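## Task

Pick up the small foam block from the desk and set it on this room's counter. It must rest there unsupported by the robot at the end, and the robot must not fall over or be left tilted.

## Robot and tools

ROBOT. A two-wheeled mobile base with a lifting column carrying two six-joint arms (left and right), each ending in a two-finger gripper, plus a tilting head. Shoulder height S = 0.90 m + column_m. Folded, the robot is 0.73 m long, 0.62 m wide, S + 0.43 m tall, and its front sits 0.40 m ahead of the column. Loose objects may occasionally get nudged by outside causes.

FRAMES. Base frame: origin on the floor under the column, between the drive wheels; x forward, y left, z up. left_hand and right_hand are reported in it, at the point where the fingers meet (tips are 8 mm further). The hand's z axis is the finger direction (quat_wxyz maps (0,0,1) onto it), y is along the opening. Odometry frame = base frame at scene start; base_odometry counts wheel rotation only, so slip looks like travel. Heading is left-positive, -3.142 to 3.142.

TOOL execute_actions. Argument actions: a list holding zero or one action. An action may contain:
- base: exactly one of translate_m (offset in metres along the current heading, forward positive, -3 to 3) or rotate_rad (offset turn in radians, counter-clockwise from above positive, -3.2 to 3.2). No sideways motion. Moves taking over 8.667 s at their top speed are refused.
- joints: a dictionary of absolute targets by name, each a single number: column_m 0 to 0.8 m; head_tilt_rad -0.61 to 1.308 (0 level, positive down); left_joint1_rad..left_joint6_rad and right_joint1_rad..right_joint6_rad in radians (joint1 ±2.879, joint2 0 to 3.141, joint3 0 to 3.019, joint4 -1.692 to 1.57, joint5 ±1.57 with positive swinging the hand to the robot's right, joint6 ±2.094 roll, clockwise seen from behind positive); left_gripper_m/right_gripper_m fingertip gap 0 to 0.093 m.
- speeds: optional caps for this action only, translate_m 0.05 to 0.8 m/s, rotate_rad 0.1 to 1 rad/s (defaults are the maxima). They do not slow arms.
cameras: list from cam_head_left, cam_head_right, cam_left_wrist, cam_right_wrist, nav_camera, all; omitted/null means all, [] means none. Motions start together. Unnamed joints may keep pushing toward older targets. Unknown keys or out-of-range values make the whole call rejected with no motion. Empty actions just reports state and pictures.

TOOL wait: seconds 0 to 10; the robot keeps its last commands; returns state and images.
TOOL zoom_image: camera plus region [x0,y0,x1,y1] in pixels of that camera's most recent full image, origin top-left, at most 504x504.
TOOL finished_scene: scene (1 or 2); ends that scene irreversibly after the last command is held and reports success. Replying with no tool call ends everything.

ARM GEOMETRY (approximate). With joint1 at -1.57 (left) or 1.57 (right) and joints 5, 6 at 0, the arm works in a forward vertical plane 0.23 m beside the column. Let a = j2 - 0.35, b = 1.05 + j2 - j3, c = b - j4 (c = 1.57 means fingers pointing down). Hand is 0.12 + 0.39 sin a + 0.38 cos b + 0.25 cos c ahead and S + 0.39 cos a - 0.38 sin b - 0.25 sin c high. Example: j2,j3,j4 = 0.93, 0.78, 0.14 gives 0.60 m ahead, 0.25 m below S. Real hands sit up to ~5 cm lower/closer (~12 cm with heavy far loads). Reach ~1 m from the shoulder; down to 0.99 m under S at 0.3 m ahead. For floor level: fingers down 0.45-0.5 m ahead at column_m 0.3, then lower the column (min ~0.02 m). Below 0.4 m height the housing blocks hands nearer than 0.45 m; moving arms with column_m below 0.3 risks hitting housing or floor. Light items (≤0.3 kg) are fine out to 0.6 m ahead with fingers down.

GRIPPING. Fingers are 7 cm long; outer span is opening +1 cm at tips, +5 cm at base; gripper body 10x7 cm; wrist camera sticks 11 cm out on one side. To grasp, command an opening smaller than the object; off_target is then expected. A reported opening at least 0.002 m above target means something is held. Small joint changes (<0.03 rad, <0.08 for joints 2-3) may not move anything despite "done"; approach gently in ~0.05 rad steps from your last target.

RESULTS. base_status/joint_status: done, off_target (resting short, maybe still pushing), contact_stop (base or column only; it then holds), time_out, not_followed (a self-collision check withheld arm targets; back each moved joint off by 0.05 rad or more, or move the other arm). on_its_own lists uncommanded behaviour; "held at" is a target. If turned_by_wheels and turned_by_imu differ by over ~4% and at least 0.05 rad, the base hit or slipped. base_tilt (degrees, forward/right positive) has ~1 degree bias. motor_effort covers left_wheel and right_wheel (percent, bracket = peak). wheel_motors_off = 1 after an overload. Joint torques and motor temperatures are listed per arm in joint order.

AVOID. Base contact_stop: back off 0.05 m before retrying or turning; table tops 0.30 m+ high and more than 0.26 m under S can slide over the housing into the column. Pushing ~3 s cuts wheel power for 2 s. The column halts descent when a hand or held item touches down and then refuses downward commands until raised 0.2 m. Blocked arms keep pushing and heat up (worst with joint5 far over); relieve by resending the reported positions (a loaded arm sags slightly). At 100 °C the arm drops; warnings start at 85 °C. Never let the arms collide or press together. Do not drop, slam or knock objects; leave the robot level and upright.

Each tool is called after ">>>" as name(argument=value, ...) on one line, values as JSON.

## Session

>>> execute_actions(actions=[])

Scene clock: 0.00 s.
Joint torques (N m, as the arm reports them, + toward a larger angle): no reading
Motor temperatures (°C, as the motors report them): left_arm=[27 25 27 26 27 25] | right_arm=[25 25 26 26 26 26]
base_odometry: x=+0.000 y=+0.000 heading=+0.000 (m, m, rad; odometry frame)
turned_by_wheels: +0.000 (rad since the last result)
turned_by_imu: +0.000 (rad since the last result)
base_tilt: forward=-0.2 right=-0.1 (deg)
base_status: not commanded
joint_positions: column_m=+0.554 head_tilt_rad=+0.861 left_joint1_rad=-1.568 left_joint2_rad=+0.909 left_joint3_rad=+0.387 left_joint4_rad=-0.913 left_joint5_rad=-0.014 left_joint6_rad=+0.031 left_gripper_m=+0.095 right_joint1_rad=+1.591 right_joint2_rad=+0.878 right_joint3_rad=+0.389 right_joint4_rad=-0.948 right_joint5_rad=-0.062 right_joint6_rad=+0.026 right_gripper_m=+0.095
joint_status: not commanded
wheel_motors_off: 0
motor_effort: left_wheel=+4 right_wheel=+4 (%)
left_hand: x=+0.1356 y=+0.2276 z=+1.2491 quat_wxyz=(+0.440, -0.016, -0.898, +0.000) (m; base frame)
right_hand: x=+0.1377 y=-0.2107 z=+1.2563 quat_wxyz=(+0.441, -0.017, -0.897, -0.028) (m; base frame)
pictures: cam_head_left, cam_head_right, cam_left_wrist, cam_right_wrist, nav_camera
Images, in order (width x height): cam_head_left 896x504, cam_head_right 896x504, cam_left_wrist 896x504, cam_right_wrist 896x504, nav_camera 896x504.

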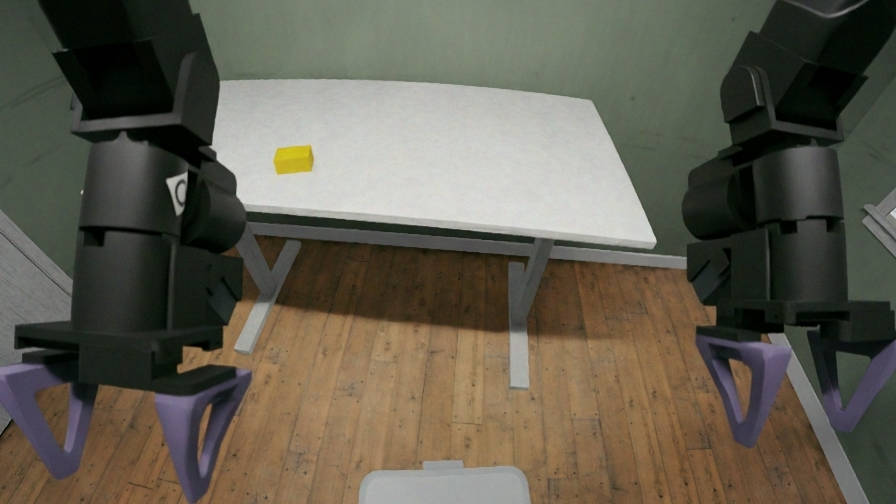

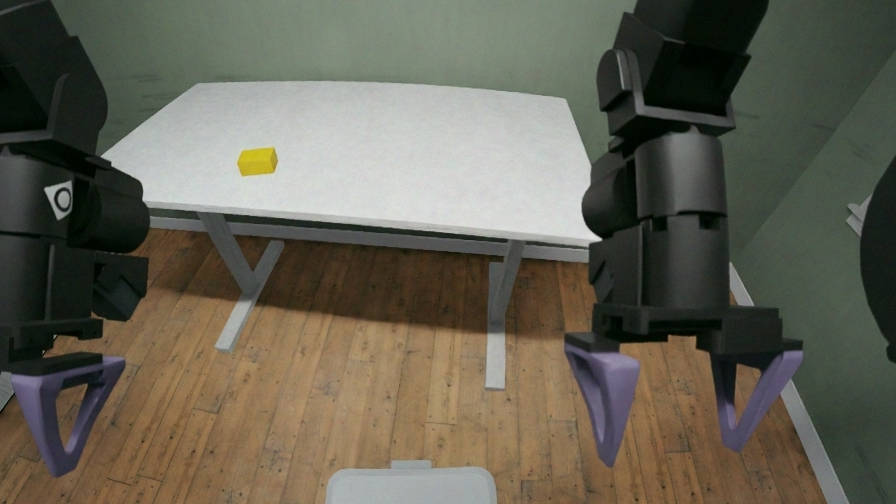

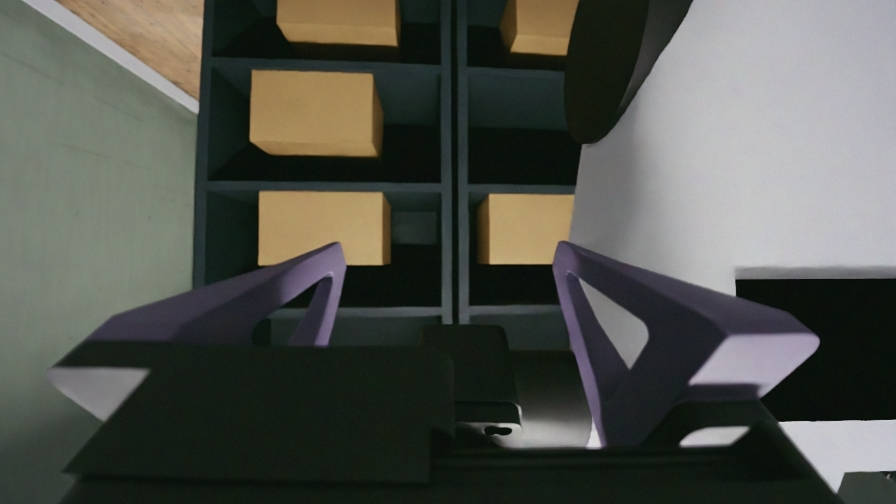

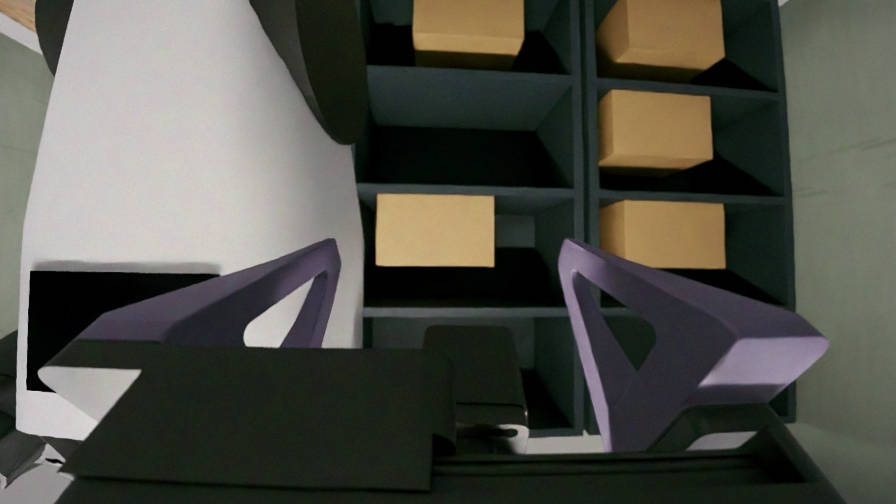

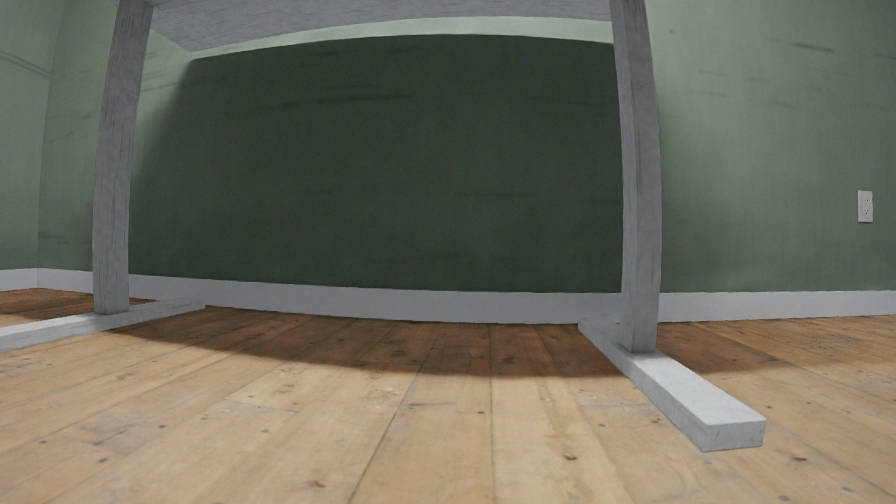

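>>> execute_actions(actions=[{"base":{"rotate_rad":0.12},"joints":{"left_joint1_rad":-1.57,"left_joint2_rad":1.148,"left_joint3_rad":1.185,"left_joint4_rad":-0.557,"left_joint5_rad":0,"left_joint6_rad":0,"column_m":0.65}}], cameras=["cam_head_left","cam_head_right","cam_left_wrist"])

>>> execute_actions(actions=[{"base":{"translate_m":0.2}}], cameras=["cam_head_left","cam_head_right","cam_left_wrist"])

Scene clock: 5.90 s.
Joint torques (N m, as the arm reports them, + toward a larger angle): left_arm=[ -1.47 -19.78   4.9    0.59   0.01  -0.01] | right_arm=[ 0.01 -4.94 -0.9  -1.31  0.01  0.1 ]
Motor temperatures (°C, as the motors report them): left_arm=[27 26 27 26 27 25] | right_arm=[25 25 26 26 26 26]
base_odometry: x=+0.000 y=+0.000 heading=+0.118 (m, m, rad; odometry frame)
turned_by_wheels: +0.118 (rad since the last result)
turned_by_imu: +0.118 (rad since the last result)
base_tilt: forward=-0.1 right=-0.1 (deg)
base_status: done
joint_positions: column_m=+0.650 head_tilt_rad=+0.861 left_joint1_rad=-1.568 left_joint2_rad=+1.145 left_joint3_rad=+1.180 left_joint4_rad=-0.564 left_joint5_rad=-0.001 left_joint6_rad=+0.007 left_gripper_m=+0.095 right_joint1_rad=+1.591 right_joint2_rad=+0.878 right_joint3_rad=+0.389 right_joint4_rad=-0.948 right_joint5_rad=-0.062 right_joint6_rad=+0.026 right_gripper_m=+0.095
joint_status: all done
wheel_motors_off: 0
motor_effort: left_wheel=-1(30) right_wheel=+5(49) (%)
left_hand: x=+0.6005 y=+0.2264 z=+1.2506 quat_wxyz=(+0.003, -0.003, -1.000, -0.002) (m; base frame)
right_hand: x=+0.1377 y=-0.2107 z=+1.3523 quat_wxyz=(+0.441, -0.017, -0.897, -0.028) (m; base frame)
pictures: cam_head_left, cam_head_right, cam_left_wrist
camera_calibration (this result's frames):
cam_head_left: T_world_to_cam=[[-0.0591301, -0.997501, 0.0386819, -0.00825507], [-0.722796, 0.0160548, -0.690875, 1.16177], [0.688527, -0.0688106, -0.721939, 1.05698], [0, 0, 0, 1]] pos_world=[0.11147, 0.0458453, 1.56603]
cam_head_right: T_world_to_cam=[[-0.0445163, -0.998155, 0.0412918, -0.120241], [-0.726039, 0.0039338, -0.687643, 1.16082], [0.686211, -0.0605907, -0.724874, 1.07238], [0, 0, 0, 1]] pos_world=[0.101568, -0.0596098, 1.58053]
cam_left_wrist: T_world_to_cam=[[-0.0171368, -0.999787, -0.0115033, 0.255274], [-0.822303, 0.00754787, 0.569, -0.209483], [-0.568792, 0.01921, -0.822257, 1.49149], [0, 0, 0, 1]] pos_world=[0.680465, 0.228149, 1.34852]
Images, in order (width x height): cam_head_left 896x504, cam_head_right 896x504, cam_left_wrist 896x504.

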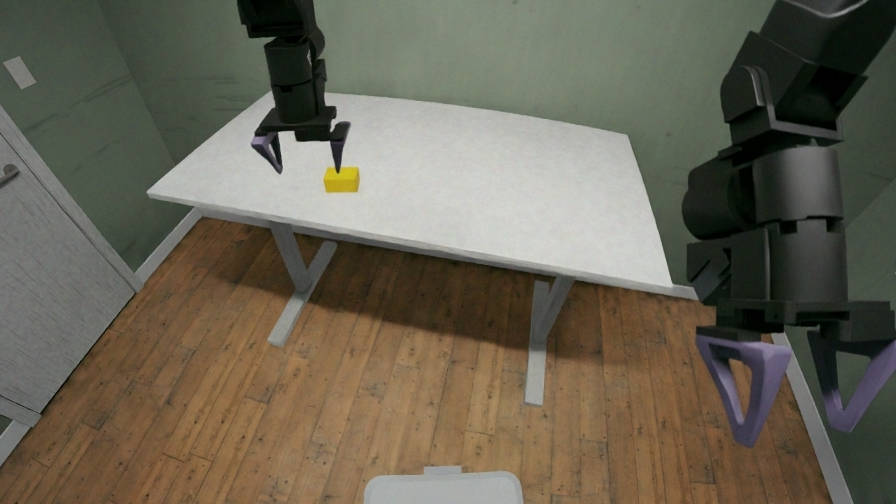

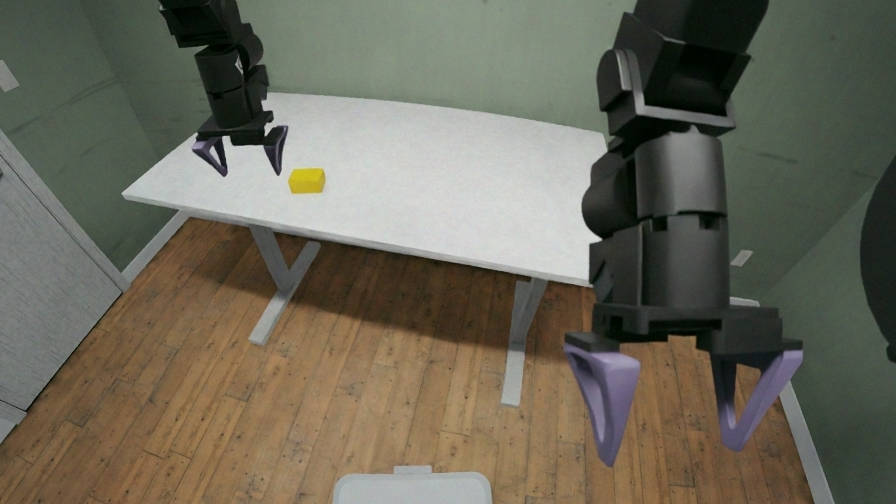

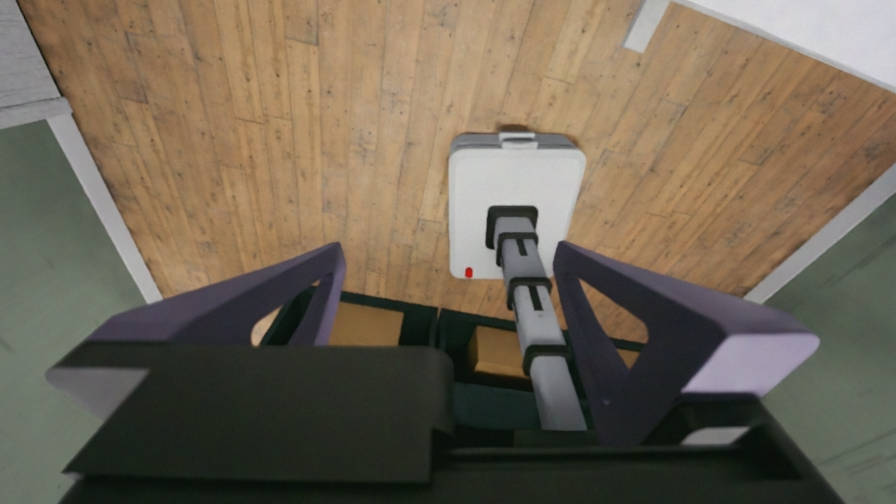

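Scene clock: 7.70 s.
Joint torques (N m, as the arm reports them, + toward a larger angle): left_arm=[ -0.69 -18.73   4.97   0.62  -0.02  -0.03] | right_arm=[-0.02 -4.93 -0.95 -1.3   0.01  0.11]
Motor temperatures (°C, as the motors report them): left_arm=[27 26 27 26 27 25] | right_arm=[25 26 26 26 26 26]
base_odometry: x=+0.199 y=+0.024 heading=+0.119 (m, m, rad; odometry frame)
turned_by_wheels: +0.001 (rad since the last result)
turned_by_imu: +0.001 (rad since the last result)
base_tilt: forward=-0.4 right=-0.1 (deg)
base_status: done
joint_positions: column_m=+0.650 head_tilt_rad=+0.861 left_joint1_rad=-1.568 left_joint2_rad=+1.145 left_joint3_rad=+1.180 left_joint4_rad=-0.564 left_joint5_rad=-0.001 left_joint6_rad=+0.007 left_gripper_m=+0.095 right_joint1_rad=+1.591 right_joint2_rad=+0.878 right_joint3_rad=+0.389 right_joint4_rad=-0.948 right_joint5_rad=-0.062 right_joint6_rad=+0.026 right_gripper_m=+0.095
joint_status: not commanded
wheel_motors_off: 0
motor_effort: left_wheel=+2(42) right_wheel=+1(52) (%)
left_hand: x=+0.6005 y=+0.2264 z=+1.2506 quat_wxyz=(+0.003, -0.003, -1.000, -0.002) (m; base frame)
right_hand: x=+0.1381 y=-0.2107 z=+1.3522 quat_wxyz=(+0.441, -0.017, -0.897, -0.028) (m; base frame)
pictures: cam_head_left, cam_head_right, cam_left_wrist
camera_calibration (this result's frames):
cam_head_left: T_world_to_cam=[[-0.0591301, -0.997501, 0.0386819, -0.00825508], [-0.722796, 0.0160548, -0.690875, 1.16177], [0.688527, -0.0688106, -0.721939, 1.05699], [0, 0, 0, 1]] pos_world=[0.11147, 0.0458453, 1.56603]
cam_head_right: T_world_to_cam=[[-0.0445163, -0.998155, 0.0412918, -0.120241], [-0.726039, 0.0039338, -0.687643, 1.16082], [0.686211, -0.0605907, -0.724874, 1.07238], [0, 0, 0, 1]] pos_world=[0.101568, -0.0596098, 1.58053]
cam_left_wrist: T_world_to_cam=[[-0.0171368, -0.999787, -0.0115033, 0.255274], [-0.822303, 0.00754787, 0.569, -0.209483], [-0.568792, 0.01921, -0.822257, 1.49149], [0, 0, 0, 1]] pos_world=[0.680465, 0.228149, 1.34852]
Images, in order (width x height): cam_head_left 896x504, cam_head_right 896x504, cam_left_wrist 896x504.

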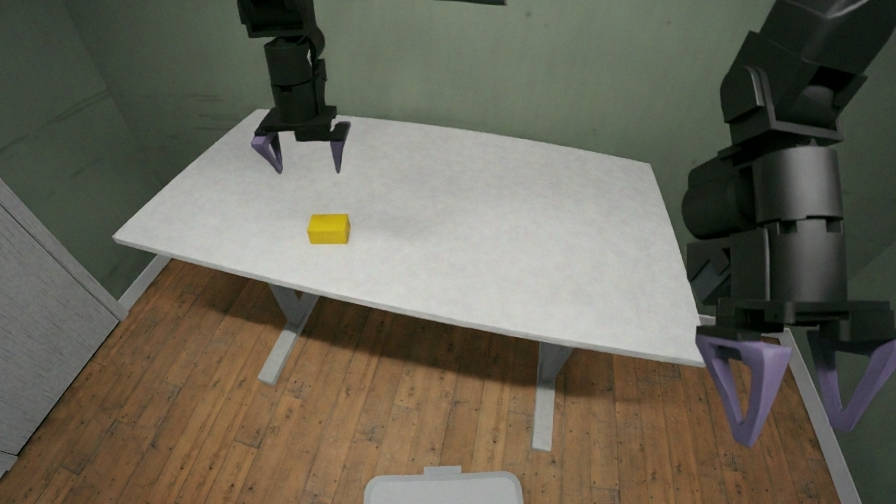

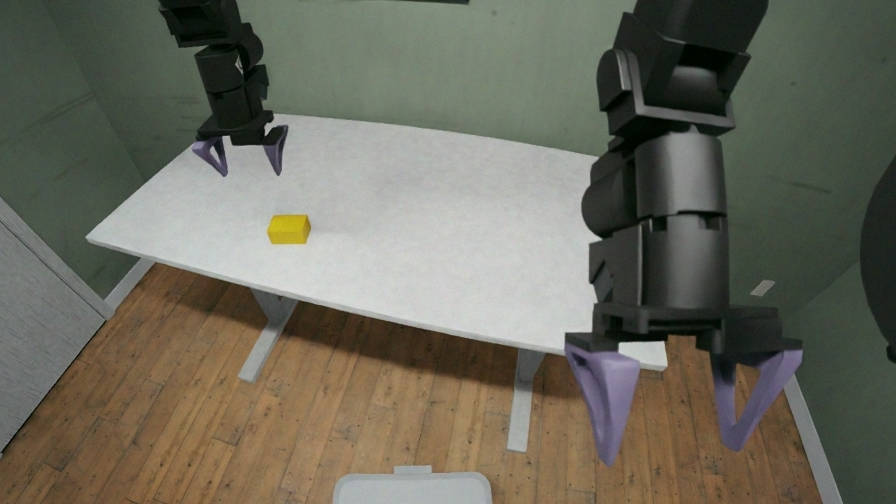

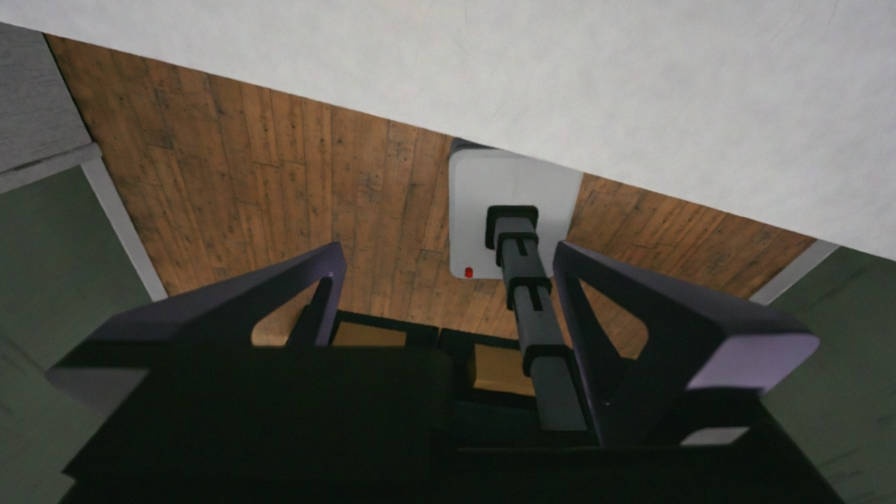

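>>> execute_actions(actions=[{"base":{"rotate_rad":0.05}}], cameras=[])

>>> execute_actions(actions=[{"base":{"translate_m":0.13},"joints":{"column_m":0.55}}], cameras=["cam_head_left","cam_head_right","cam_left_wrist"])

Scene clock: 9.93 s.
Joint torques (N m, as the arm reports them, + toward a larger angle): left_arm=[ -0.68 -19.95   5.3    0.6    0.    -0.05] | right_arm=[-0.09 -4.95 -0.9  -1.32  0.02  0.1 ]
Motor temperatures (°C, as the motors report them): left_arm=[27 26 27 26 27 25] | right_arm=[25 26 26 26 26 26]
base_odometry: x=+0.199 y=+0.024 heading=+0.167 (m, m, rad; odometry frame)
turned_by_wheels: +0.048 (rad since the last result)
turned_by_imu: +0.048 (rad since the last result)
base_tilt: forward=-0.2 right=+0.0 (deg)
base_status: done
joint_positions: column_m=+0.650 head_tilt_rad=+0.861 left_joint1_rad=-1.568 left_joint2_rad=+1.145 left_joint3_rad=+1.180 left_joint4_rad=-0.564 left_joint5_rad=-0.001 left_joint6_rad=+0.007 left_gripper_m=+0.095 right_joint1_rad=+1.591 right_joint2_rad=+0.878 right_joint3_rad=+0.389 right_joint4_rad=-0.948 right_joint5_rad=-0.062 right_joint6_rad=+0.026 right_gripper_m=+0.095
joint_status: not commanded
wheel_motors_off: 0
motor_effort: left_wheel=-1(36) right_wheel=-1(49) (%)
left_hand: x=+0.6005 y=+0.2264 z=+1.2506 quat_wxyz=(+0.003, -0.003, -1.000, -0.002) (m; base frame)
right_hand: x=+0.1381 y=-0.2107 z=+1.3522 quat_wxyz=(+0.441, -0.017, -0.897, -0.028) (m; base frame)
pictures: none
No camera images: the call's "cameras" was empty. Leave "cameras" out to get every camera's image.

Scene clock: 11.83 s.
Joint torques (N m, as the arm reports them, + toward a larger angle): left_arm=[ -0.71 -19.77   4.93   0.55  -0.06  -0.05] | right_arm=[-0.08 -4.89 -0.89 -1.33  0.01  0.11]
Motor temperatures (°C, as the motors report them): left_arm=[27 26 27 26 27 25] | right_arm=[25 26 26 26 26 26]
base_odometry: x=+0.327 y=+0.045 heading=+0.169 (m, m, rad; odometry frame)
turned_by_wheels: +0.001 (rad since the last result)
turned_by_imu: +0.002 (rad since the last result)
base_tilt: forward=-0.2 right=-0.1 (deg)
base_status: done
joint_positions: column_m=+0.550 head_tilt_rad=+0.861 left_joint1_rad=-1.568 left_joint2_rad=+1.145 left_joint3_rad=+1.179 left_joint4_rad=-0.564 left_joint5_rad=-0.001 left_joint6_rad=+0.007 left_gripper_m=+0.095 right_joint1_rad=+1.591 right_joint2_rad=+0.878 right_joint3_rad=+0.389 right_joint4_rad=-0.948 right_joint5_rad=-0.062 right_joint6_rad=+0.026 right_gripper_m=+0.095
joint_status: all done
wheel_motors_off: 0
motor_effort: left_wheel=+2(40) right_wheel=-1(49) (%)
left_hand: x=+0.6001 y=+0.2264 z=+1.1506 quat_wxyz=(+0.003, -0.003, -1.000, -0.002) (m; base frame)
right_hand: x=+0.1379 y=-0.2107 z=+1.2524 quat_wxyz=(+0.441, -0.017, -0.897, -0.028) (m; base frame)
pictures: cam_head_left, cam_head_right, cam_left_wrist
camera_calibration (this result's frames):
cam_head_left: T_world_to_cam=[[-0.05913, -0.997501, 0.0386819, -0.00439267], [-0.722796, 0.0160548, -0.690875, 1.09278], [0.688527, -0.0688106, -0.721939, 0.984899], [0, 0, 0, 1]] pos_world=[0.11147, 0.0458453, 1.46618]
cam_head_right: T_world_to_cam=[[-0.0445163, -0.998155, 0.0412918, -0.116118], [-0.726039, 0.0039338, -0.687643, 1.09216], [0.686211, -0.0605907, -0.724874, 0.999999], [0, 0, 0, 1]] pos_world=[0.101568, -0.0596098, 1.48068]
cam_left_wrist: T_world_to_cam=[[-0.0171409, -0.999791, -0.0111076, 0.253598], [-0.821869, 0.00776209, 0.569624, -0.153964], [-0.569419, 0.0188929, -0.821831, 1.40898], [0, 0, 0, 1]] pos_world=[0.680105, 0.228121, 1.24846]
Images, in order (width x height): cam_head_left 896x504, cam_head_right 896x504, cam_left_wrist 896x504.

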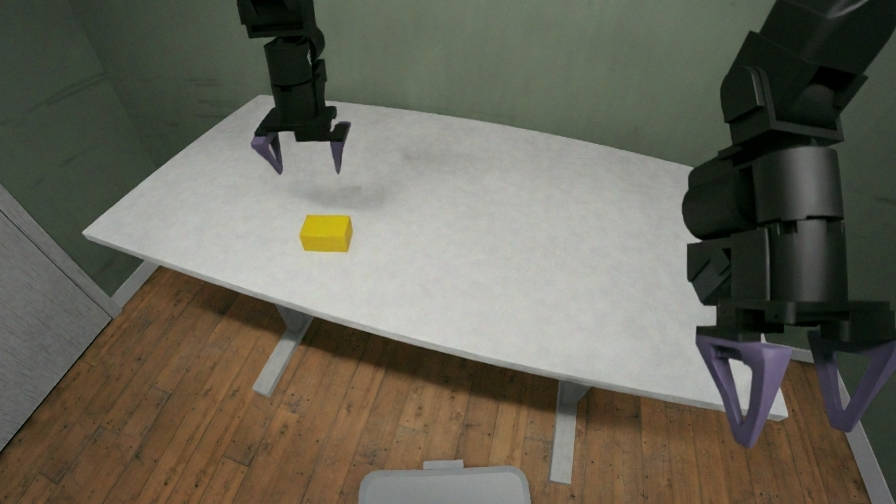

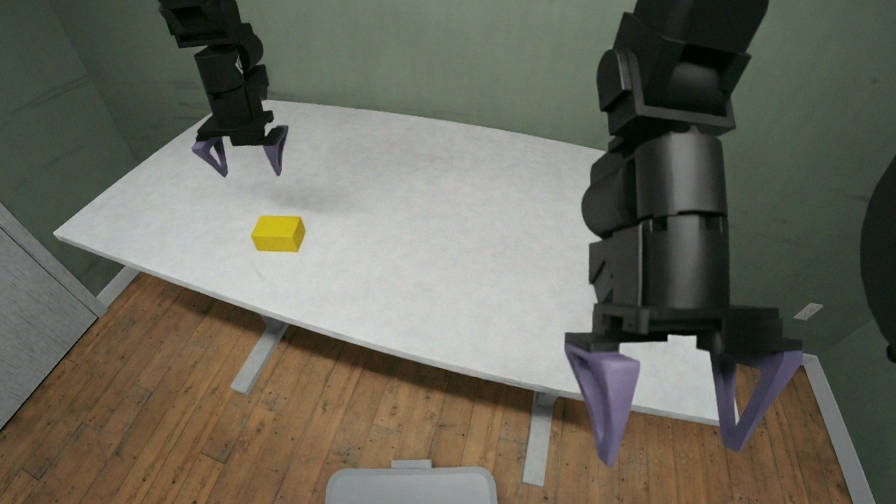

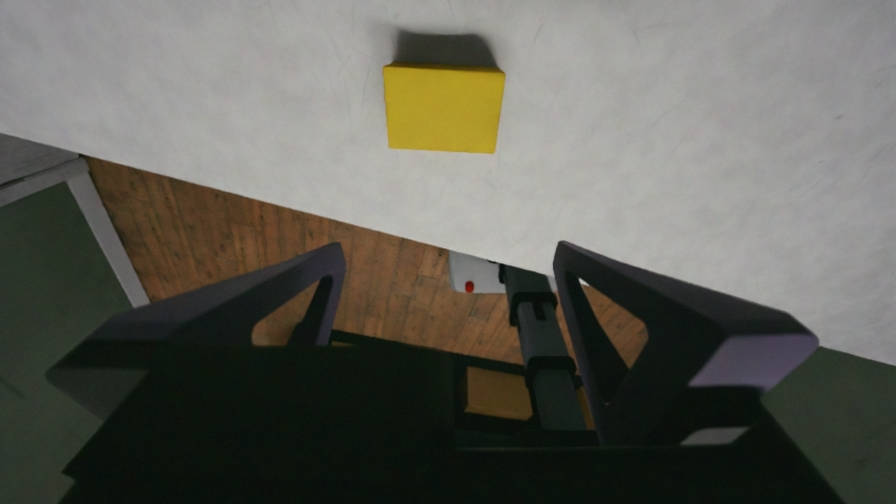

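>>> execute_actions(actions=[{"base":{"translate_m":0.04},"joints":{"column_m":0.44,"left_joint6_rad":1.57}}], cameras=["cam_head_left","cam_left_wrist"])

Scene clock: 14.77 s.
Joint torques (N m, as the arm reports them, + toward a larger angle): left_arm=[ -1.12 -19.32   4.86   0.46   0.1    0.11] | right_arm=[-0.06 -4.88 -0.76 -1.31  0.01  0.11]
Motor temperatures (°C, as the motors report them): left_arm=[27 26 27 26 27 25] | right_arm=[25 26 26 26 26 26]
base_odometry: x=+0.366 y=+0.052 heading=+0.170 (m, m, rad; odometry frame)
turned_by_wheels: +0.001 (rad since the last result)
turned_by_imu: +0.001 (rad since the last result)
base_tilt: forward=-0.2 right=-0.1 (deg)
base_status: done
joint_positions: column_m=+0.440 head_tilt_rad=+0.861 left_joint1_rad=-1.568 left_joint2_rad=+1.145 left_joint3_rad=+1.179 left_joint4_rad=-0.564 left_joint5_rad=-0.001 left_joint6_rad=+1.561 left_gripper_m=+0.095 right_joint1_rad=+1.591 right_joint2_rad=+0.878 right_joint3_rad=+0.388 right_joint4_rad=-0.948 right_joint5_rad=-0.062 right_joint6_rad=+0.026 right_gripper_m=+0.095
joint_status: all done
wheel_motors_off: 0
motor_effort: left_wheel=+2(28) right_wheel=-2(41) (%)
left_hand: x=+0.5999 y=+0.2264 z=+1.0405 quat_wxyz=(+0.004, -0.703, -0.711, +0.001) (m; base frame)
right_hand: x=+0.1371 y=-0.2107 z=+1.1427 quat_wxyz=(+0.442, -0.017, -0.897, -0.028) (m; base frame)
pictures: cam_head_left, cam_left_wrist
camera_calibration (this result's frames):
cam_head_left: T_world_to_cam=[[-0.0591301, -0.997501, 0.0386819, -0.000138016], [-0.722796, 0.0160548, -0.690875, 1.01679], [0.688527, -0.0688106, -0.721939, 0.905492], [0, 0, 0, 1]] pos_world=[0.11147, 0.0458453, 1.35619]
cam_left_wrist: T_world_to_cam=[[-0.999999, 0.000812512, -0.000742601, 0.604696], [0.000247956, 0.823575, 0.567207, -0.76677], [0.00107245, 0.567207, -0.823575, 0.853868], [0, 0, 0, 1]] pos_world=[0.60397, 0.146682, 1.13859]
Images, in order (width x height): cam_head_left 896x504, cam_left_wrist 896x504.

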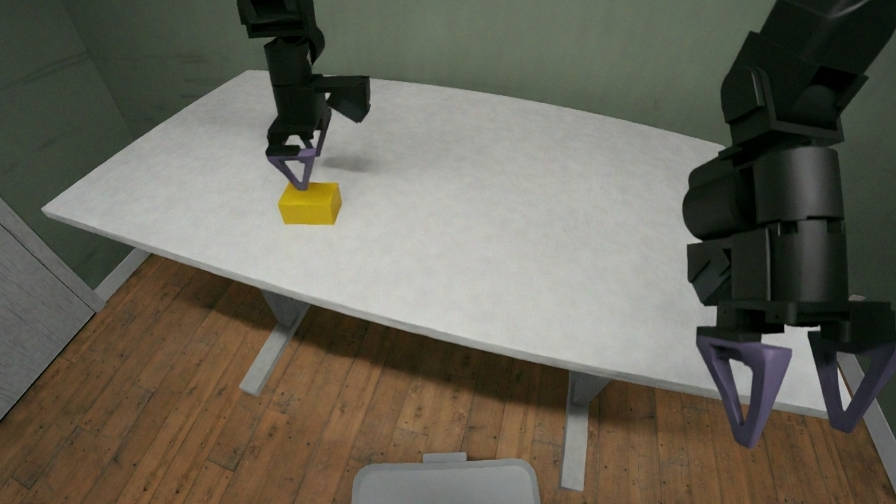

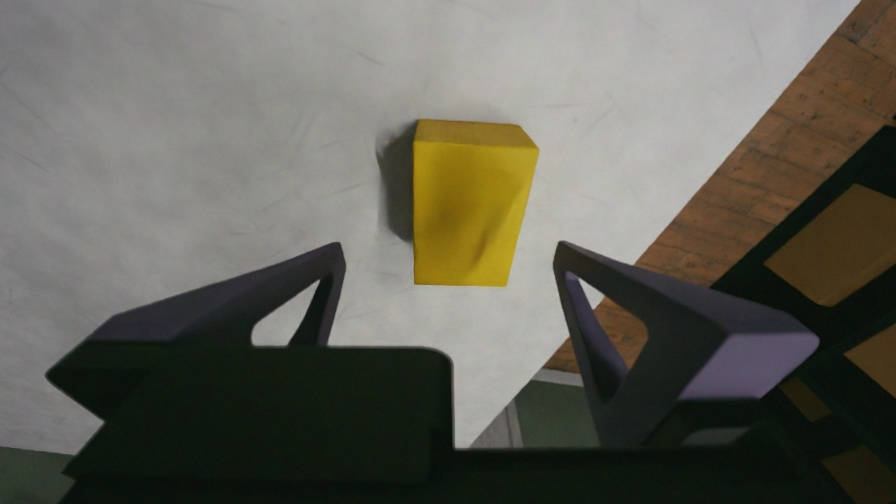

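>>> execute_actions(actions=[{"base":{"translate_m":-0.013},"joints":{"column_m":0.375}}], cameras=["cam_head_left","cam_left_wrist"])

Scene clock: 16.80 s.
Joint torques (N m, as the arm reports them, + toward a larger angle): left_arm=[ -0.77 -19.42   5.02   0.49   0.1    0.15] | right_arm=[-0.07 -4.83 -0.75 -1.31  0.02  0.11]
Motor temperatures (°C, as the motors report them): left_arm=[27 26 28 26 27 25] | right_arm=[25 26 26 26 26 26]
base_odometry: x=+0.353 y=+0.050 heading=+0.169 (m, m, rad; odometry frame)
turned_by_wheels: +0.000 (rad since the last result)
turned_by_imu: +0.000 (rad since the last result)
base_tilt: forward=-0.2 right=-0.1 (deg)
base_status: done
joint_positions: column_m=+0.375 head_tilt_rad=+0.861 left_joint1_rad=-1.568 left_joint2_rad=+1.145 left_joint3_rad=+1.178 left_joint4_rad=-0.564 left_joint5_rad=-0.001 left_joint6_rad=+1.562 left_gripper_m=+0.095 right_joint1_rad=+1.591 right_joint2_rad=+0.877 right_joint3_rad=+0.385 right_joint4_rad=-0.948 right_joint5_rad=-0.062 right_joint6_rad=+0.026 right_gripper_m=+0.095
joint_status: all done
wheel_motors_off: 0
motor_effort: left_wheel=+0(20) right_wheel=+0(34) (%)
left_hand: x=+0.5994 y=+0.2264 z=+0.9754 quat_wxyz=(+0.004, -0.703, -0.711, +0.001) (m; base frame)
right_hand: x=+0.1360 y=-0.2107 z=+1.0781 quat_wxyz=(+0.443, -0.017, -0.896, -0.028) (m; base frame)
pictures: cam_head_left, cam_left_wrist
camera_calibration (this result's frames):
cam_head_left: T_world_to_cam=[[-0.0591301, -0.997501, 0.0386819, 0.0023754], [-0.722796, 0.0160548, -0.690875, 0.971902], [0.688527, -0.0688106, -0.721939, 0.858583], [0, 0, 0, 1]] pos_world=[0.11147, 0.0458453, 1.29122]
cam_left_wrist: T_world_to_cam=[[-0.999999, 0.00119186, 0.0000217104, 0.603382], [0.000993901, 0.823577, 0.567203, -0.730272], [0.000658145, 0.567203, -0.823578, 0.800481], [0, 0, 0, 1]] pos_world=[0.60358, 0.146681, 1.07346]
Images, in order (width x height): cam_head_left 896x504, cam_left_wrist 896x504.

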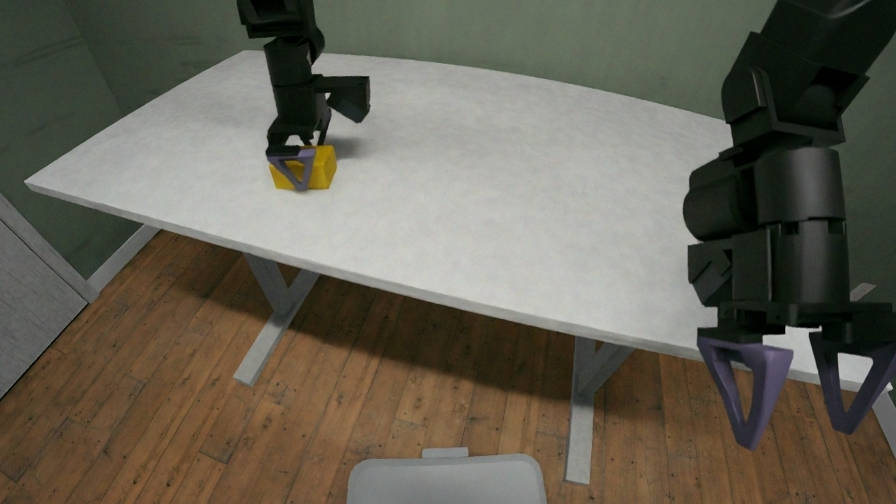

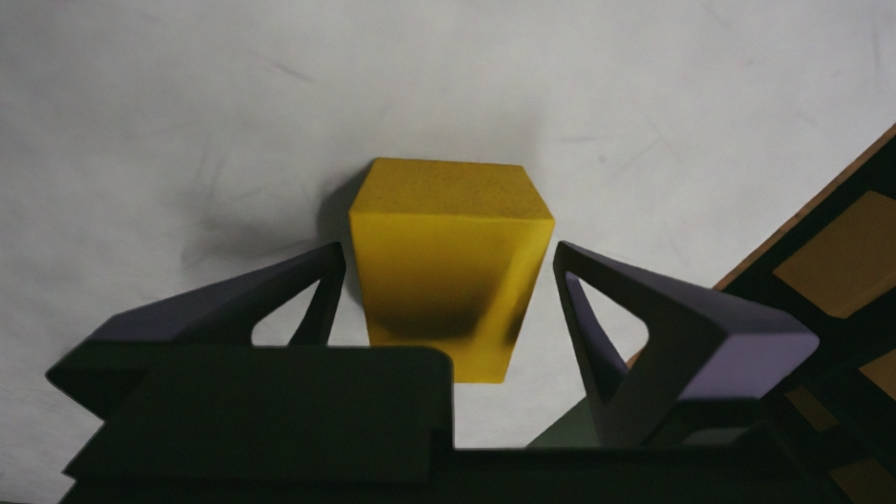

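Fingers look well down. Grip.

>>> execute_actions(actions=[{"joints":{"left_gripper_m":0.03}}], cameras=[])

>>> execute_actions(actions=[{"joints":{"column_m":0.65,"head_tilt_rad":0.45}}], cameras=["cam_left_wrist"])

>>> execute_actions(actions=[{"base":{"translate_m":-0.3},"joints":{"left_joint2_rad":0.9,"left_joint3_rad":0.8,"left_joint4_rad":-0.42}}], cameras=["cam_head_left","cam_head_right"])

Scene clock: 17.93 s.
Joint torques (N m, as the arm reports them, + toward a larger angle): left_arm=[ -0.35 -19.1    5.01   0.5    0.07   0.14] | right_arm=[-0.03 -4.8  -0.66 -1.32  0.01  0.11]
Motor temperatures (°C, as the motors report them): left_arm=[27 26 28 26 27 25] | right_arm=[25 26 26 26 26 26]
base_odometry: x=+0.353 y=+0.050 heading=+0.169 (m, m, rad; odometry frame)
turned_by_wheels: +0.000 (rad since the last result)
turned_by_imu: +0.000 (rad since the last result)
base_tilt: forward=-0.2 right=-0.1 (deg)
base_status: not commanded
joint_positions: column_m=+0.375 head_tilt_rad=+0.861 left_joint1_rad=-1.568 left_joint2_rad=+1.145 left_joint3_rad=+1.178 left_joint4_rad=-0.564 left_joint5_rad=-0.001 left_joint6_rad=+1.562 left_gripper_m=+0.057 right_joint1_rad=+1.591 right_joint2_rad=+0.877 right_joint3_rad=+0.385 right_joint4_rad=-0.948 right_joint5_rad=-0.062 right_joint6_rad=+0.026 right_gripper_m=+0.095
joint_status: left_gripper_m off_target (ended at +0.057, target +0.030)
wheel_motors_off: 0
motor_effort: left_wheel=+0(1) right_wheel=+0(1) (%)
left_hand: x=+0.5994 y=+0.2264 z=+0.9754 quat_wxyz=(+0.004, -0.703, -0.711, +0.001) (m; base frame)
right_hand: x=+0.1360 y=-0.2107 z=+1.0781 quat_wxyz=(+0.443, -0.017, -0.896, -0.028) (m; base frame)
pictures: none
No camera images: the call's "cameras" was empty. Leave "cameras" out to get every camera's image.

Scene clock: 22.10 s.
Joint torques (N m, as the arm reports them, + toward a larger angle): left_arm=[ -0.84 -20.32   5.09   0.43   0.04   0.12] | right_arm=[-0.03 -4.78 -0.65 -1.32  0.01  0.11]
Motor temperatures (°C, as the motors report them): left_arm=[27 26 28 26 27 25] | right_arm=[25 26 26 26 26 26]
base_odometry: x=+0.353 y=+0.050 heading=+0.169 (m, m, rad; odometry frame)
turned_by_wheels: +0.000 (rad since the last result)
turned_by_imu: +0.001 (rad since the last result)
base_tilt: forward=-0.3 right=-0.1 (deg)
base_status: not commanded
joint_positions: column_m=+0.650 head_tilt_rad=+0.468 left_joint1_rad=-1.568 left_joint2_rad=+1.145 left_joint3_rad=+1.178 left_joint4_rad=-0.564 left_joint5_rad=-0.001 left_joint6_rad=+1.562 left_gripper_m=+0.057 right_joint1_rad=+1.591 right_joint2_rad=+0.877 right_joint3_rad=+0.385 right_joint4_rad=-0.948 right_joint5_rad=-0.062 right_joint6_rad=+0.026 right_gripper_m=+0.095
joint_status: all done
wheel_motors_off: 0
motor_effort: left_wheel=+0(1) right_wheel=+0(0) (%)
left_hand: x=+0.5994 y=+0.2264 z=+1.2502 quat_wxyz=(+0.004, -0.703, -0.711, +0.001) (m; base frame)
right_hand: x=+0.1360 y=-0.2107 z=+1.3529 quat_wxyz=(+0.443, -0.017, -0.896, -0.028) (m; base frame)
pictures: cam_left_wrist
camera_calibration (this result's frames):
cam_left_wrist: T_world_to_cam=[[-0.999999, 0.00119186, 0.0000217104, 0.603376], [0.000993901, 0.823577, 0.567203, -0.886155], [0.000658145, 0.567203, -0.823578, 1.02682], [0, 0, 0, 1]] pos_world=[0.60358, 0.146681, 1.34828]
Images, in order (width x height): cam_left_wrist 896x504.

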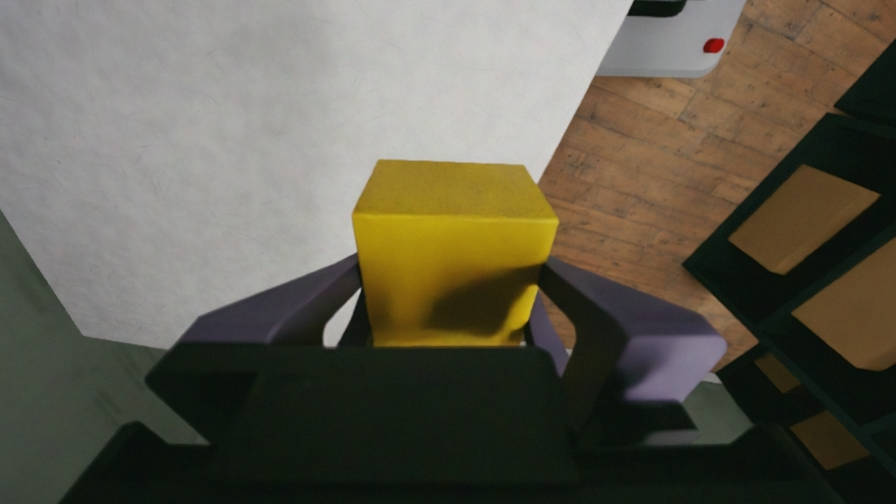

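Scene clock: 24.33 s.
Joint torques (N m, as the arm reports them, + toward a larger angle): left_arm=[ -1.64 -14.52   4.05   0.74   0.14   0.09] | right_arm=[-0.01 -4.83 -0.57 -1.32  0.01  0.1 ]
Motor temperatures (°C, as the motors report them): left_arm=[27 26 28 26 27 25] | right_arm=[25 26 26 26 26 26]
base_odometry: x=+0.058 y=-0.001 heading=+0.170 (m, m, rad; odometry frame)
turned_by_wheels: +0.001 (rad since the last result)
turned_by_imu: +0.002 (rad since the last result)
base_tilt: forward=-0.3 right=-0.1 (deg)
base_status: done
joint_positions: column_m=+0.650 head_tilt_rad=+0.468 left_joint1_rad=-1.568 left_joint2_rad=+0.897 left_joint3_rad=+0.791 left_joint4_rad=-0.430 left_joint5_rad=-0.001 left_joint6_rad=+1.562 left_gripper_m=+0.057 right_joint1_rad=+1.591 right_joint2_rad=+0.877 right_joint3_rad=+0.383 right_joint4_rad=-0.948 right_joint5_rad=-0.062 right_joint6_rad=+0.026 right_gripper_m=+0.095
joint_status: all done
wheel_motors_off: 0
motor_effort: left_wheel=+2(41) right_wheel=-3(32) (%)
left_hand: x=+0.4773 y=+0.2261 z=+1.2852 quat_wxyz=(+0.005, -0.703, -0.711, +0.003) (m; base frame)
right_hand: x=+0.1350 y=-0.2107 z=+1.3533 quat_wxyz=(+0.443, -0.017, -0.896, -0.028) (m; base frame)
pictures: cam_head_left, cam_head_right
camera_calibration (this result's frames):
cam_head_left: T_world_to_cam=[[-0.069433, -0.997501, 0.0131035, 0.0341036], [-0.403314, 0.0160548, -0.914921, 1.51232], [0.912424, -0.0688106, -0.403421, 0.52473], [0, 0, 0, 1]] pos_world=[0.13353, 0.0458453, 1.59489]
cam_head_right: T_world_to_cam=[[-0.0569311, -0.998155, 0.0211082, -0.0866026], [-0.407546, 0.0039338, -0.913176, 1.51385], [0.911408, -0.0605907, -0.407018, 0.541142], [0, 0, 0, 1]] pos_world=[0.118833, -0.0596098, 1.6045]
Images, in order (width x height): cam_head_left 896x504, cam_head_right 896x504.

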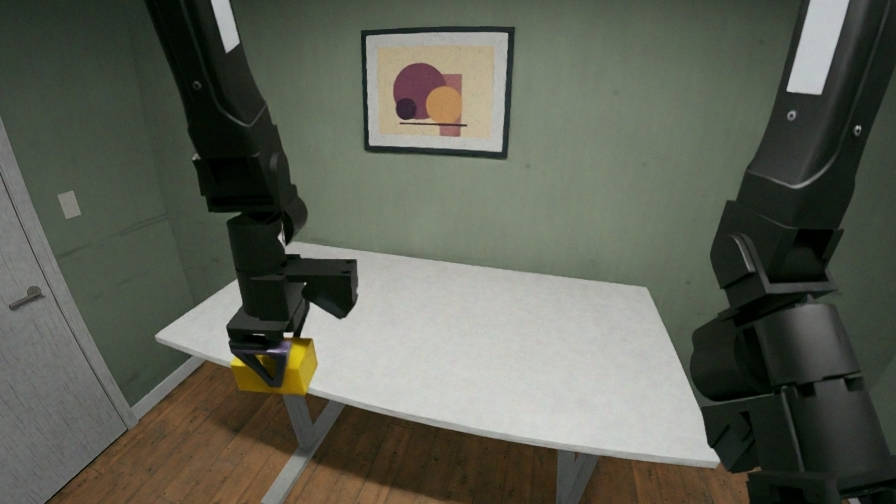

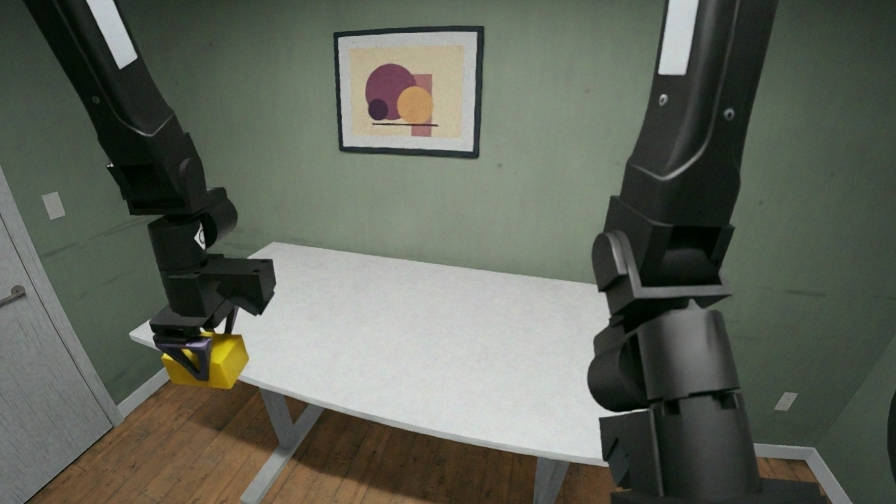

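>>> execute_actions(actions=[{"base":{"rotate_rad":-1.9}}], cameras=["cam_head_left","cam_head_right","nav_camera"])

Scene clock: 27.93 s.
Joint torques (N m, as the arm reports them, + toward a larger angle): left_arm=[ -0.95 -13.83   4.07   0.55   0.1    0.08] | right_arm=[-0.01 -4.91 -0.55 -1.32  0.01  0.1 ]
Motor temperatures (°C, as the motors report them): left_arm=[27 26 28 26 27 25] | right_arm=[25 26 26 26 26 26]
base_odometry: x=+0.058 y=-0.001 heading=-1.729 (m, m, rad; odometry frame)
turned_by_wheels: -1.899 (rad since the last result)
turned_by_imu: -1.905 (rad since the last result)
base_tilt: forward=-0.1 right=-0.2 (deg)
base_status: done
joint_positions: column_m=+0.650 head_tilt_rad=+0.468 left_joint1_rad=-1.568 left_joint2_rad=+0.897 left_joint3_rad=+0.791 left_joint4_rad=-0.430 left_joint5_rad=-0.001 left_joint6_rad=+1.562 left_gripper_m=+0.057 right_joint1_rad=+1.591 right_joint2_rad=+0.877 right_joint3_rad=+0.383 right_joint4_rad=-0.948 right_joint5_rad=-0.062 right_joint6_rad=+0.026 right_gripper_m=+0.095
joint_status: not commanded
wheel_motors_off: 0
motor_effort: left_wheel=+2(39) right_wheel=-3(45) (%)
left_hand: x=+0.4773 y=+0.2261 z=+1.2852 quat_wxyz=(+0.005, -0.703, -0.711, +0.003) (m; base frame)
right_hand: x=+0.1350 y=-0.2107 z=+1.3533 quat_wxyz=(+0.443, -0.017, -0.896, -0.028) (m; base frame)
pictures: cam_head_left, cam_head_right, nav_camera
camera_calibration (this result's frames):
cam_head_left: T_world_to_cam=[[-0.069433, -0.997501, 0.0131035, 0.0341036], [-0.403314, 0.0160548, -0.914921, 1.51232], [0.912424, -0.0688106, -0.403421, 0.52473], [0, 0, 0, 1]] pos_world=[0.13353, 0.0458453, 1.59489]
cam_head_right: T_world_to_cam=[[-0.0569311, -0.998155, 0.0211082, -0.0866026], [-0.407547, 0.0039338, -0.913176, 1.51385], [0.911408, -0.0605907, -0.407019, 0.541142], [0, 0, 0, 1]] pos_world=[0.118833, -0.0596098, 1.6045]
Images, in order (width x height): cam_head_left 896x504, cam_head_right 896x504, nav_camera 896x504.

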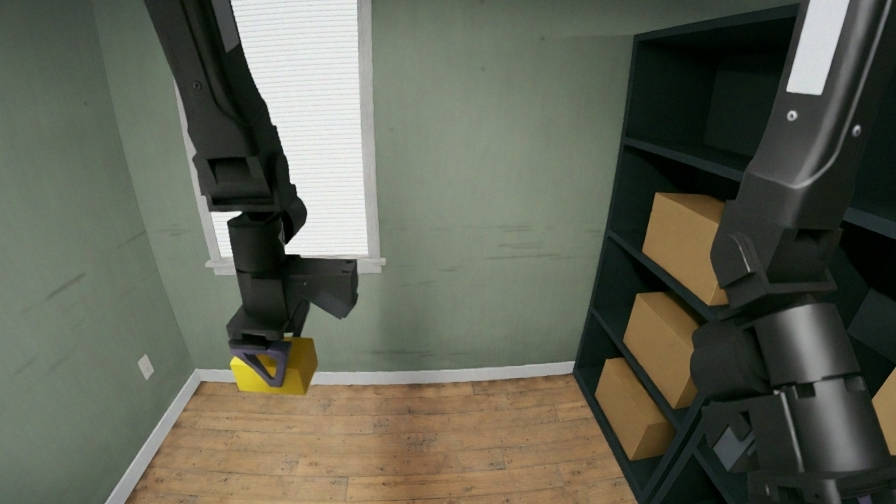

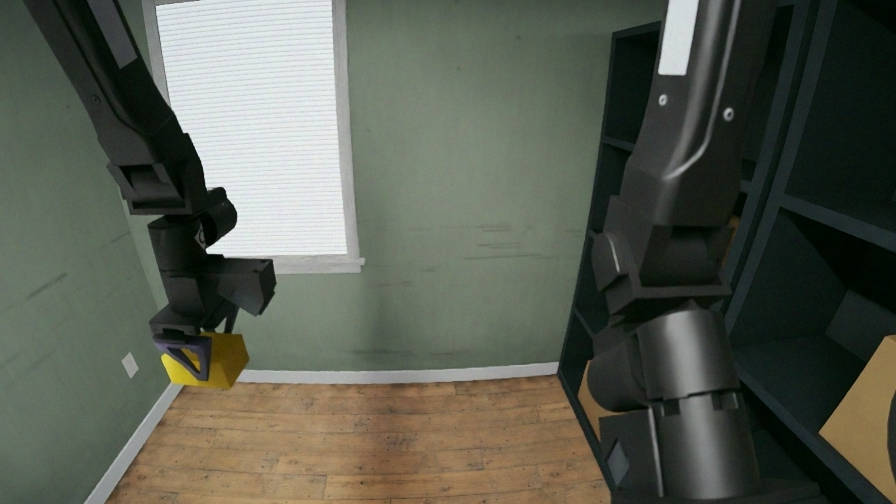

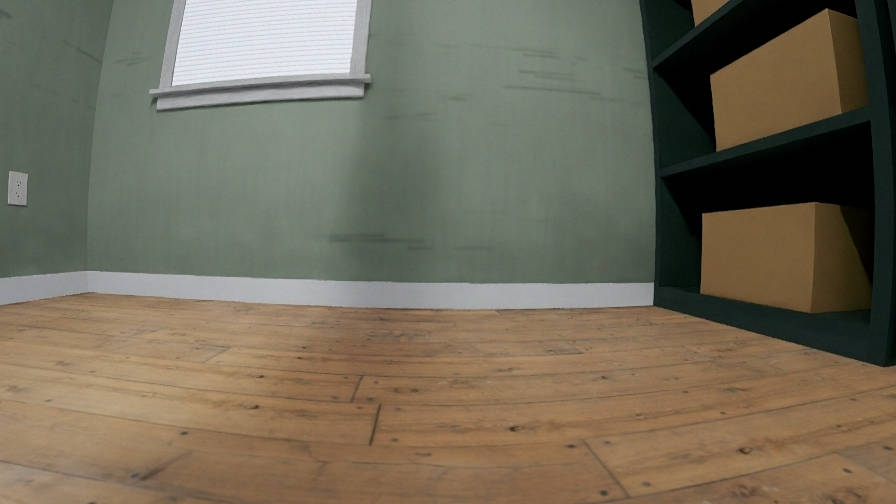

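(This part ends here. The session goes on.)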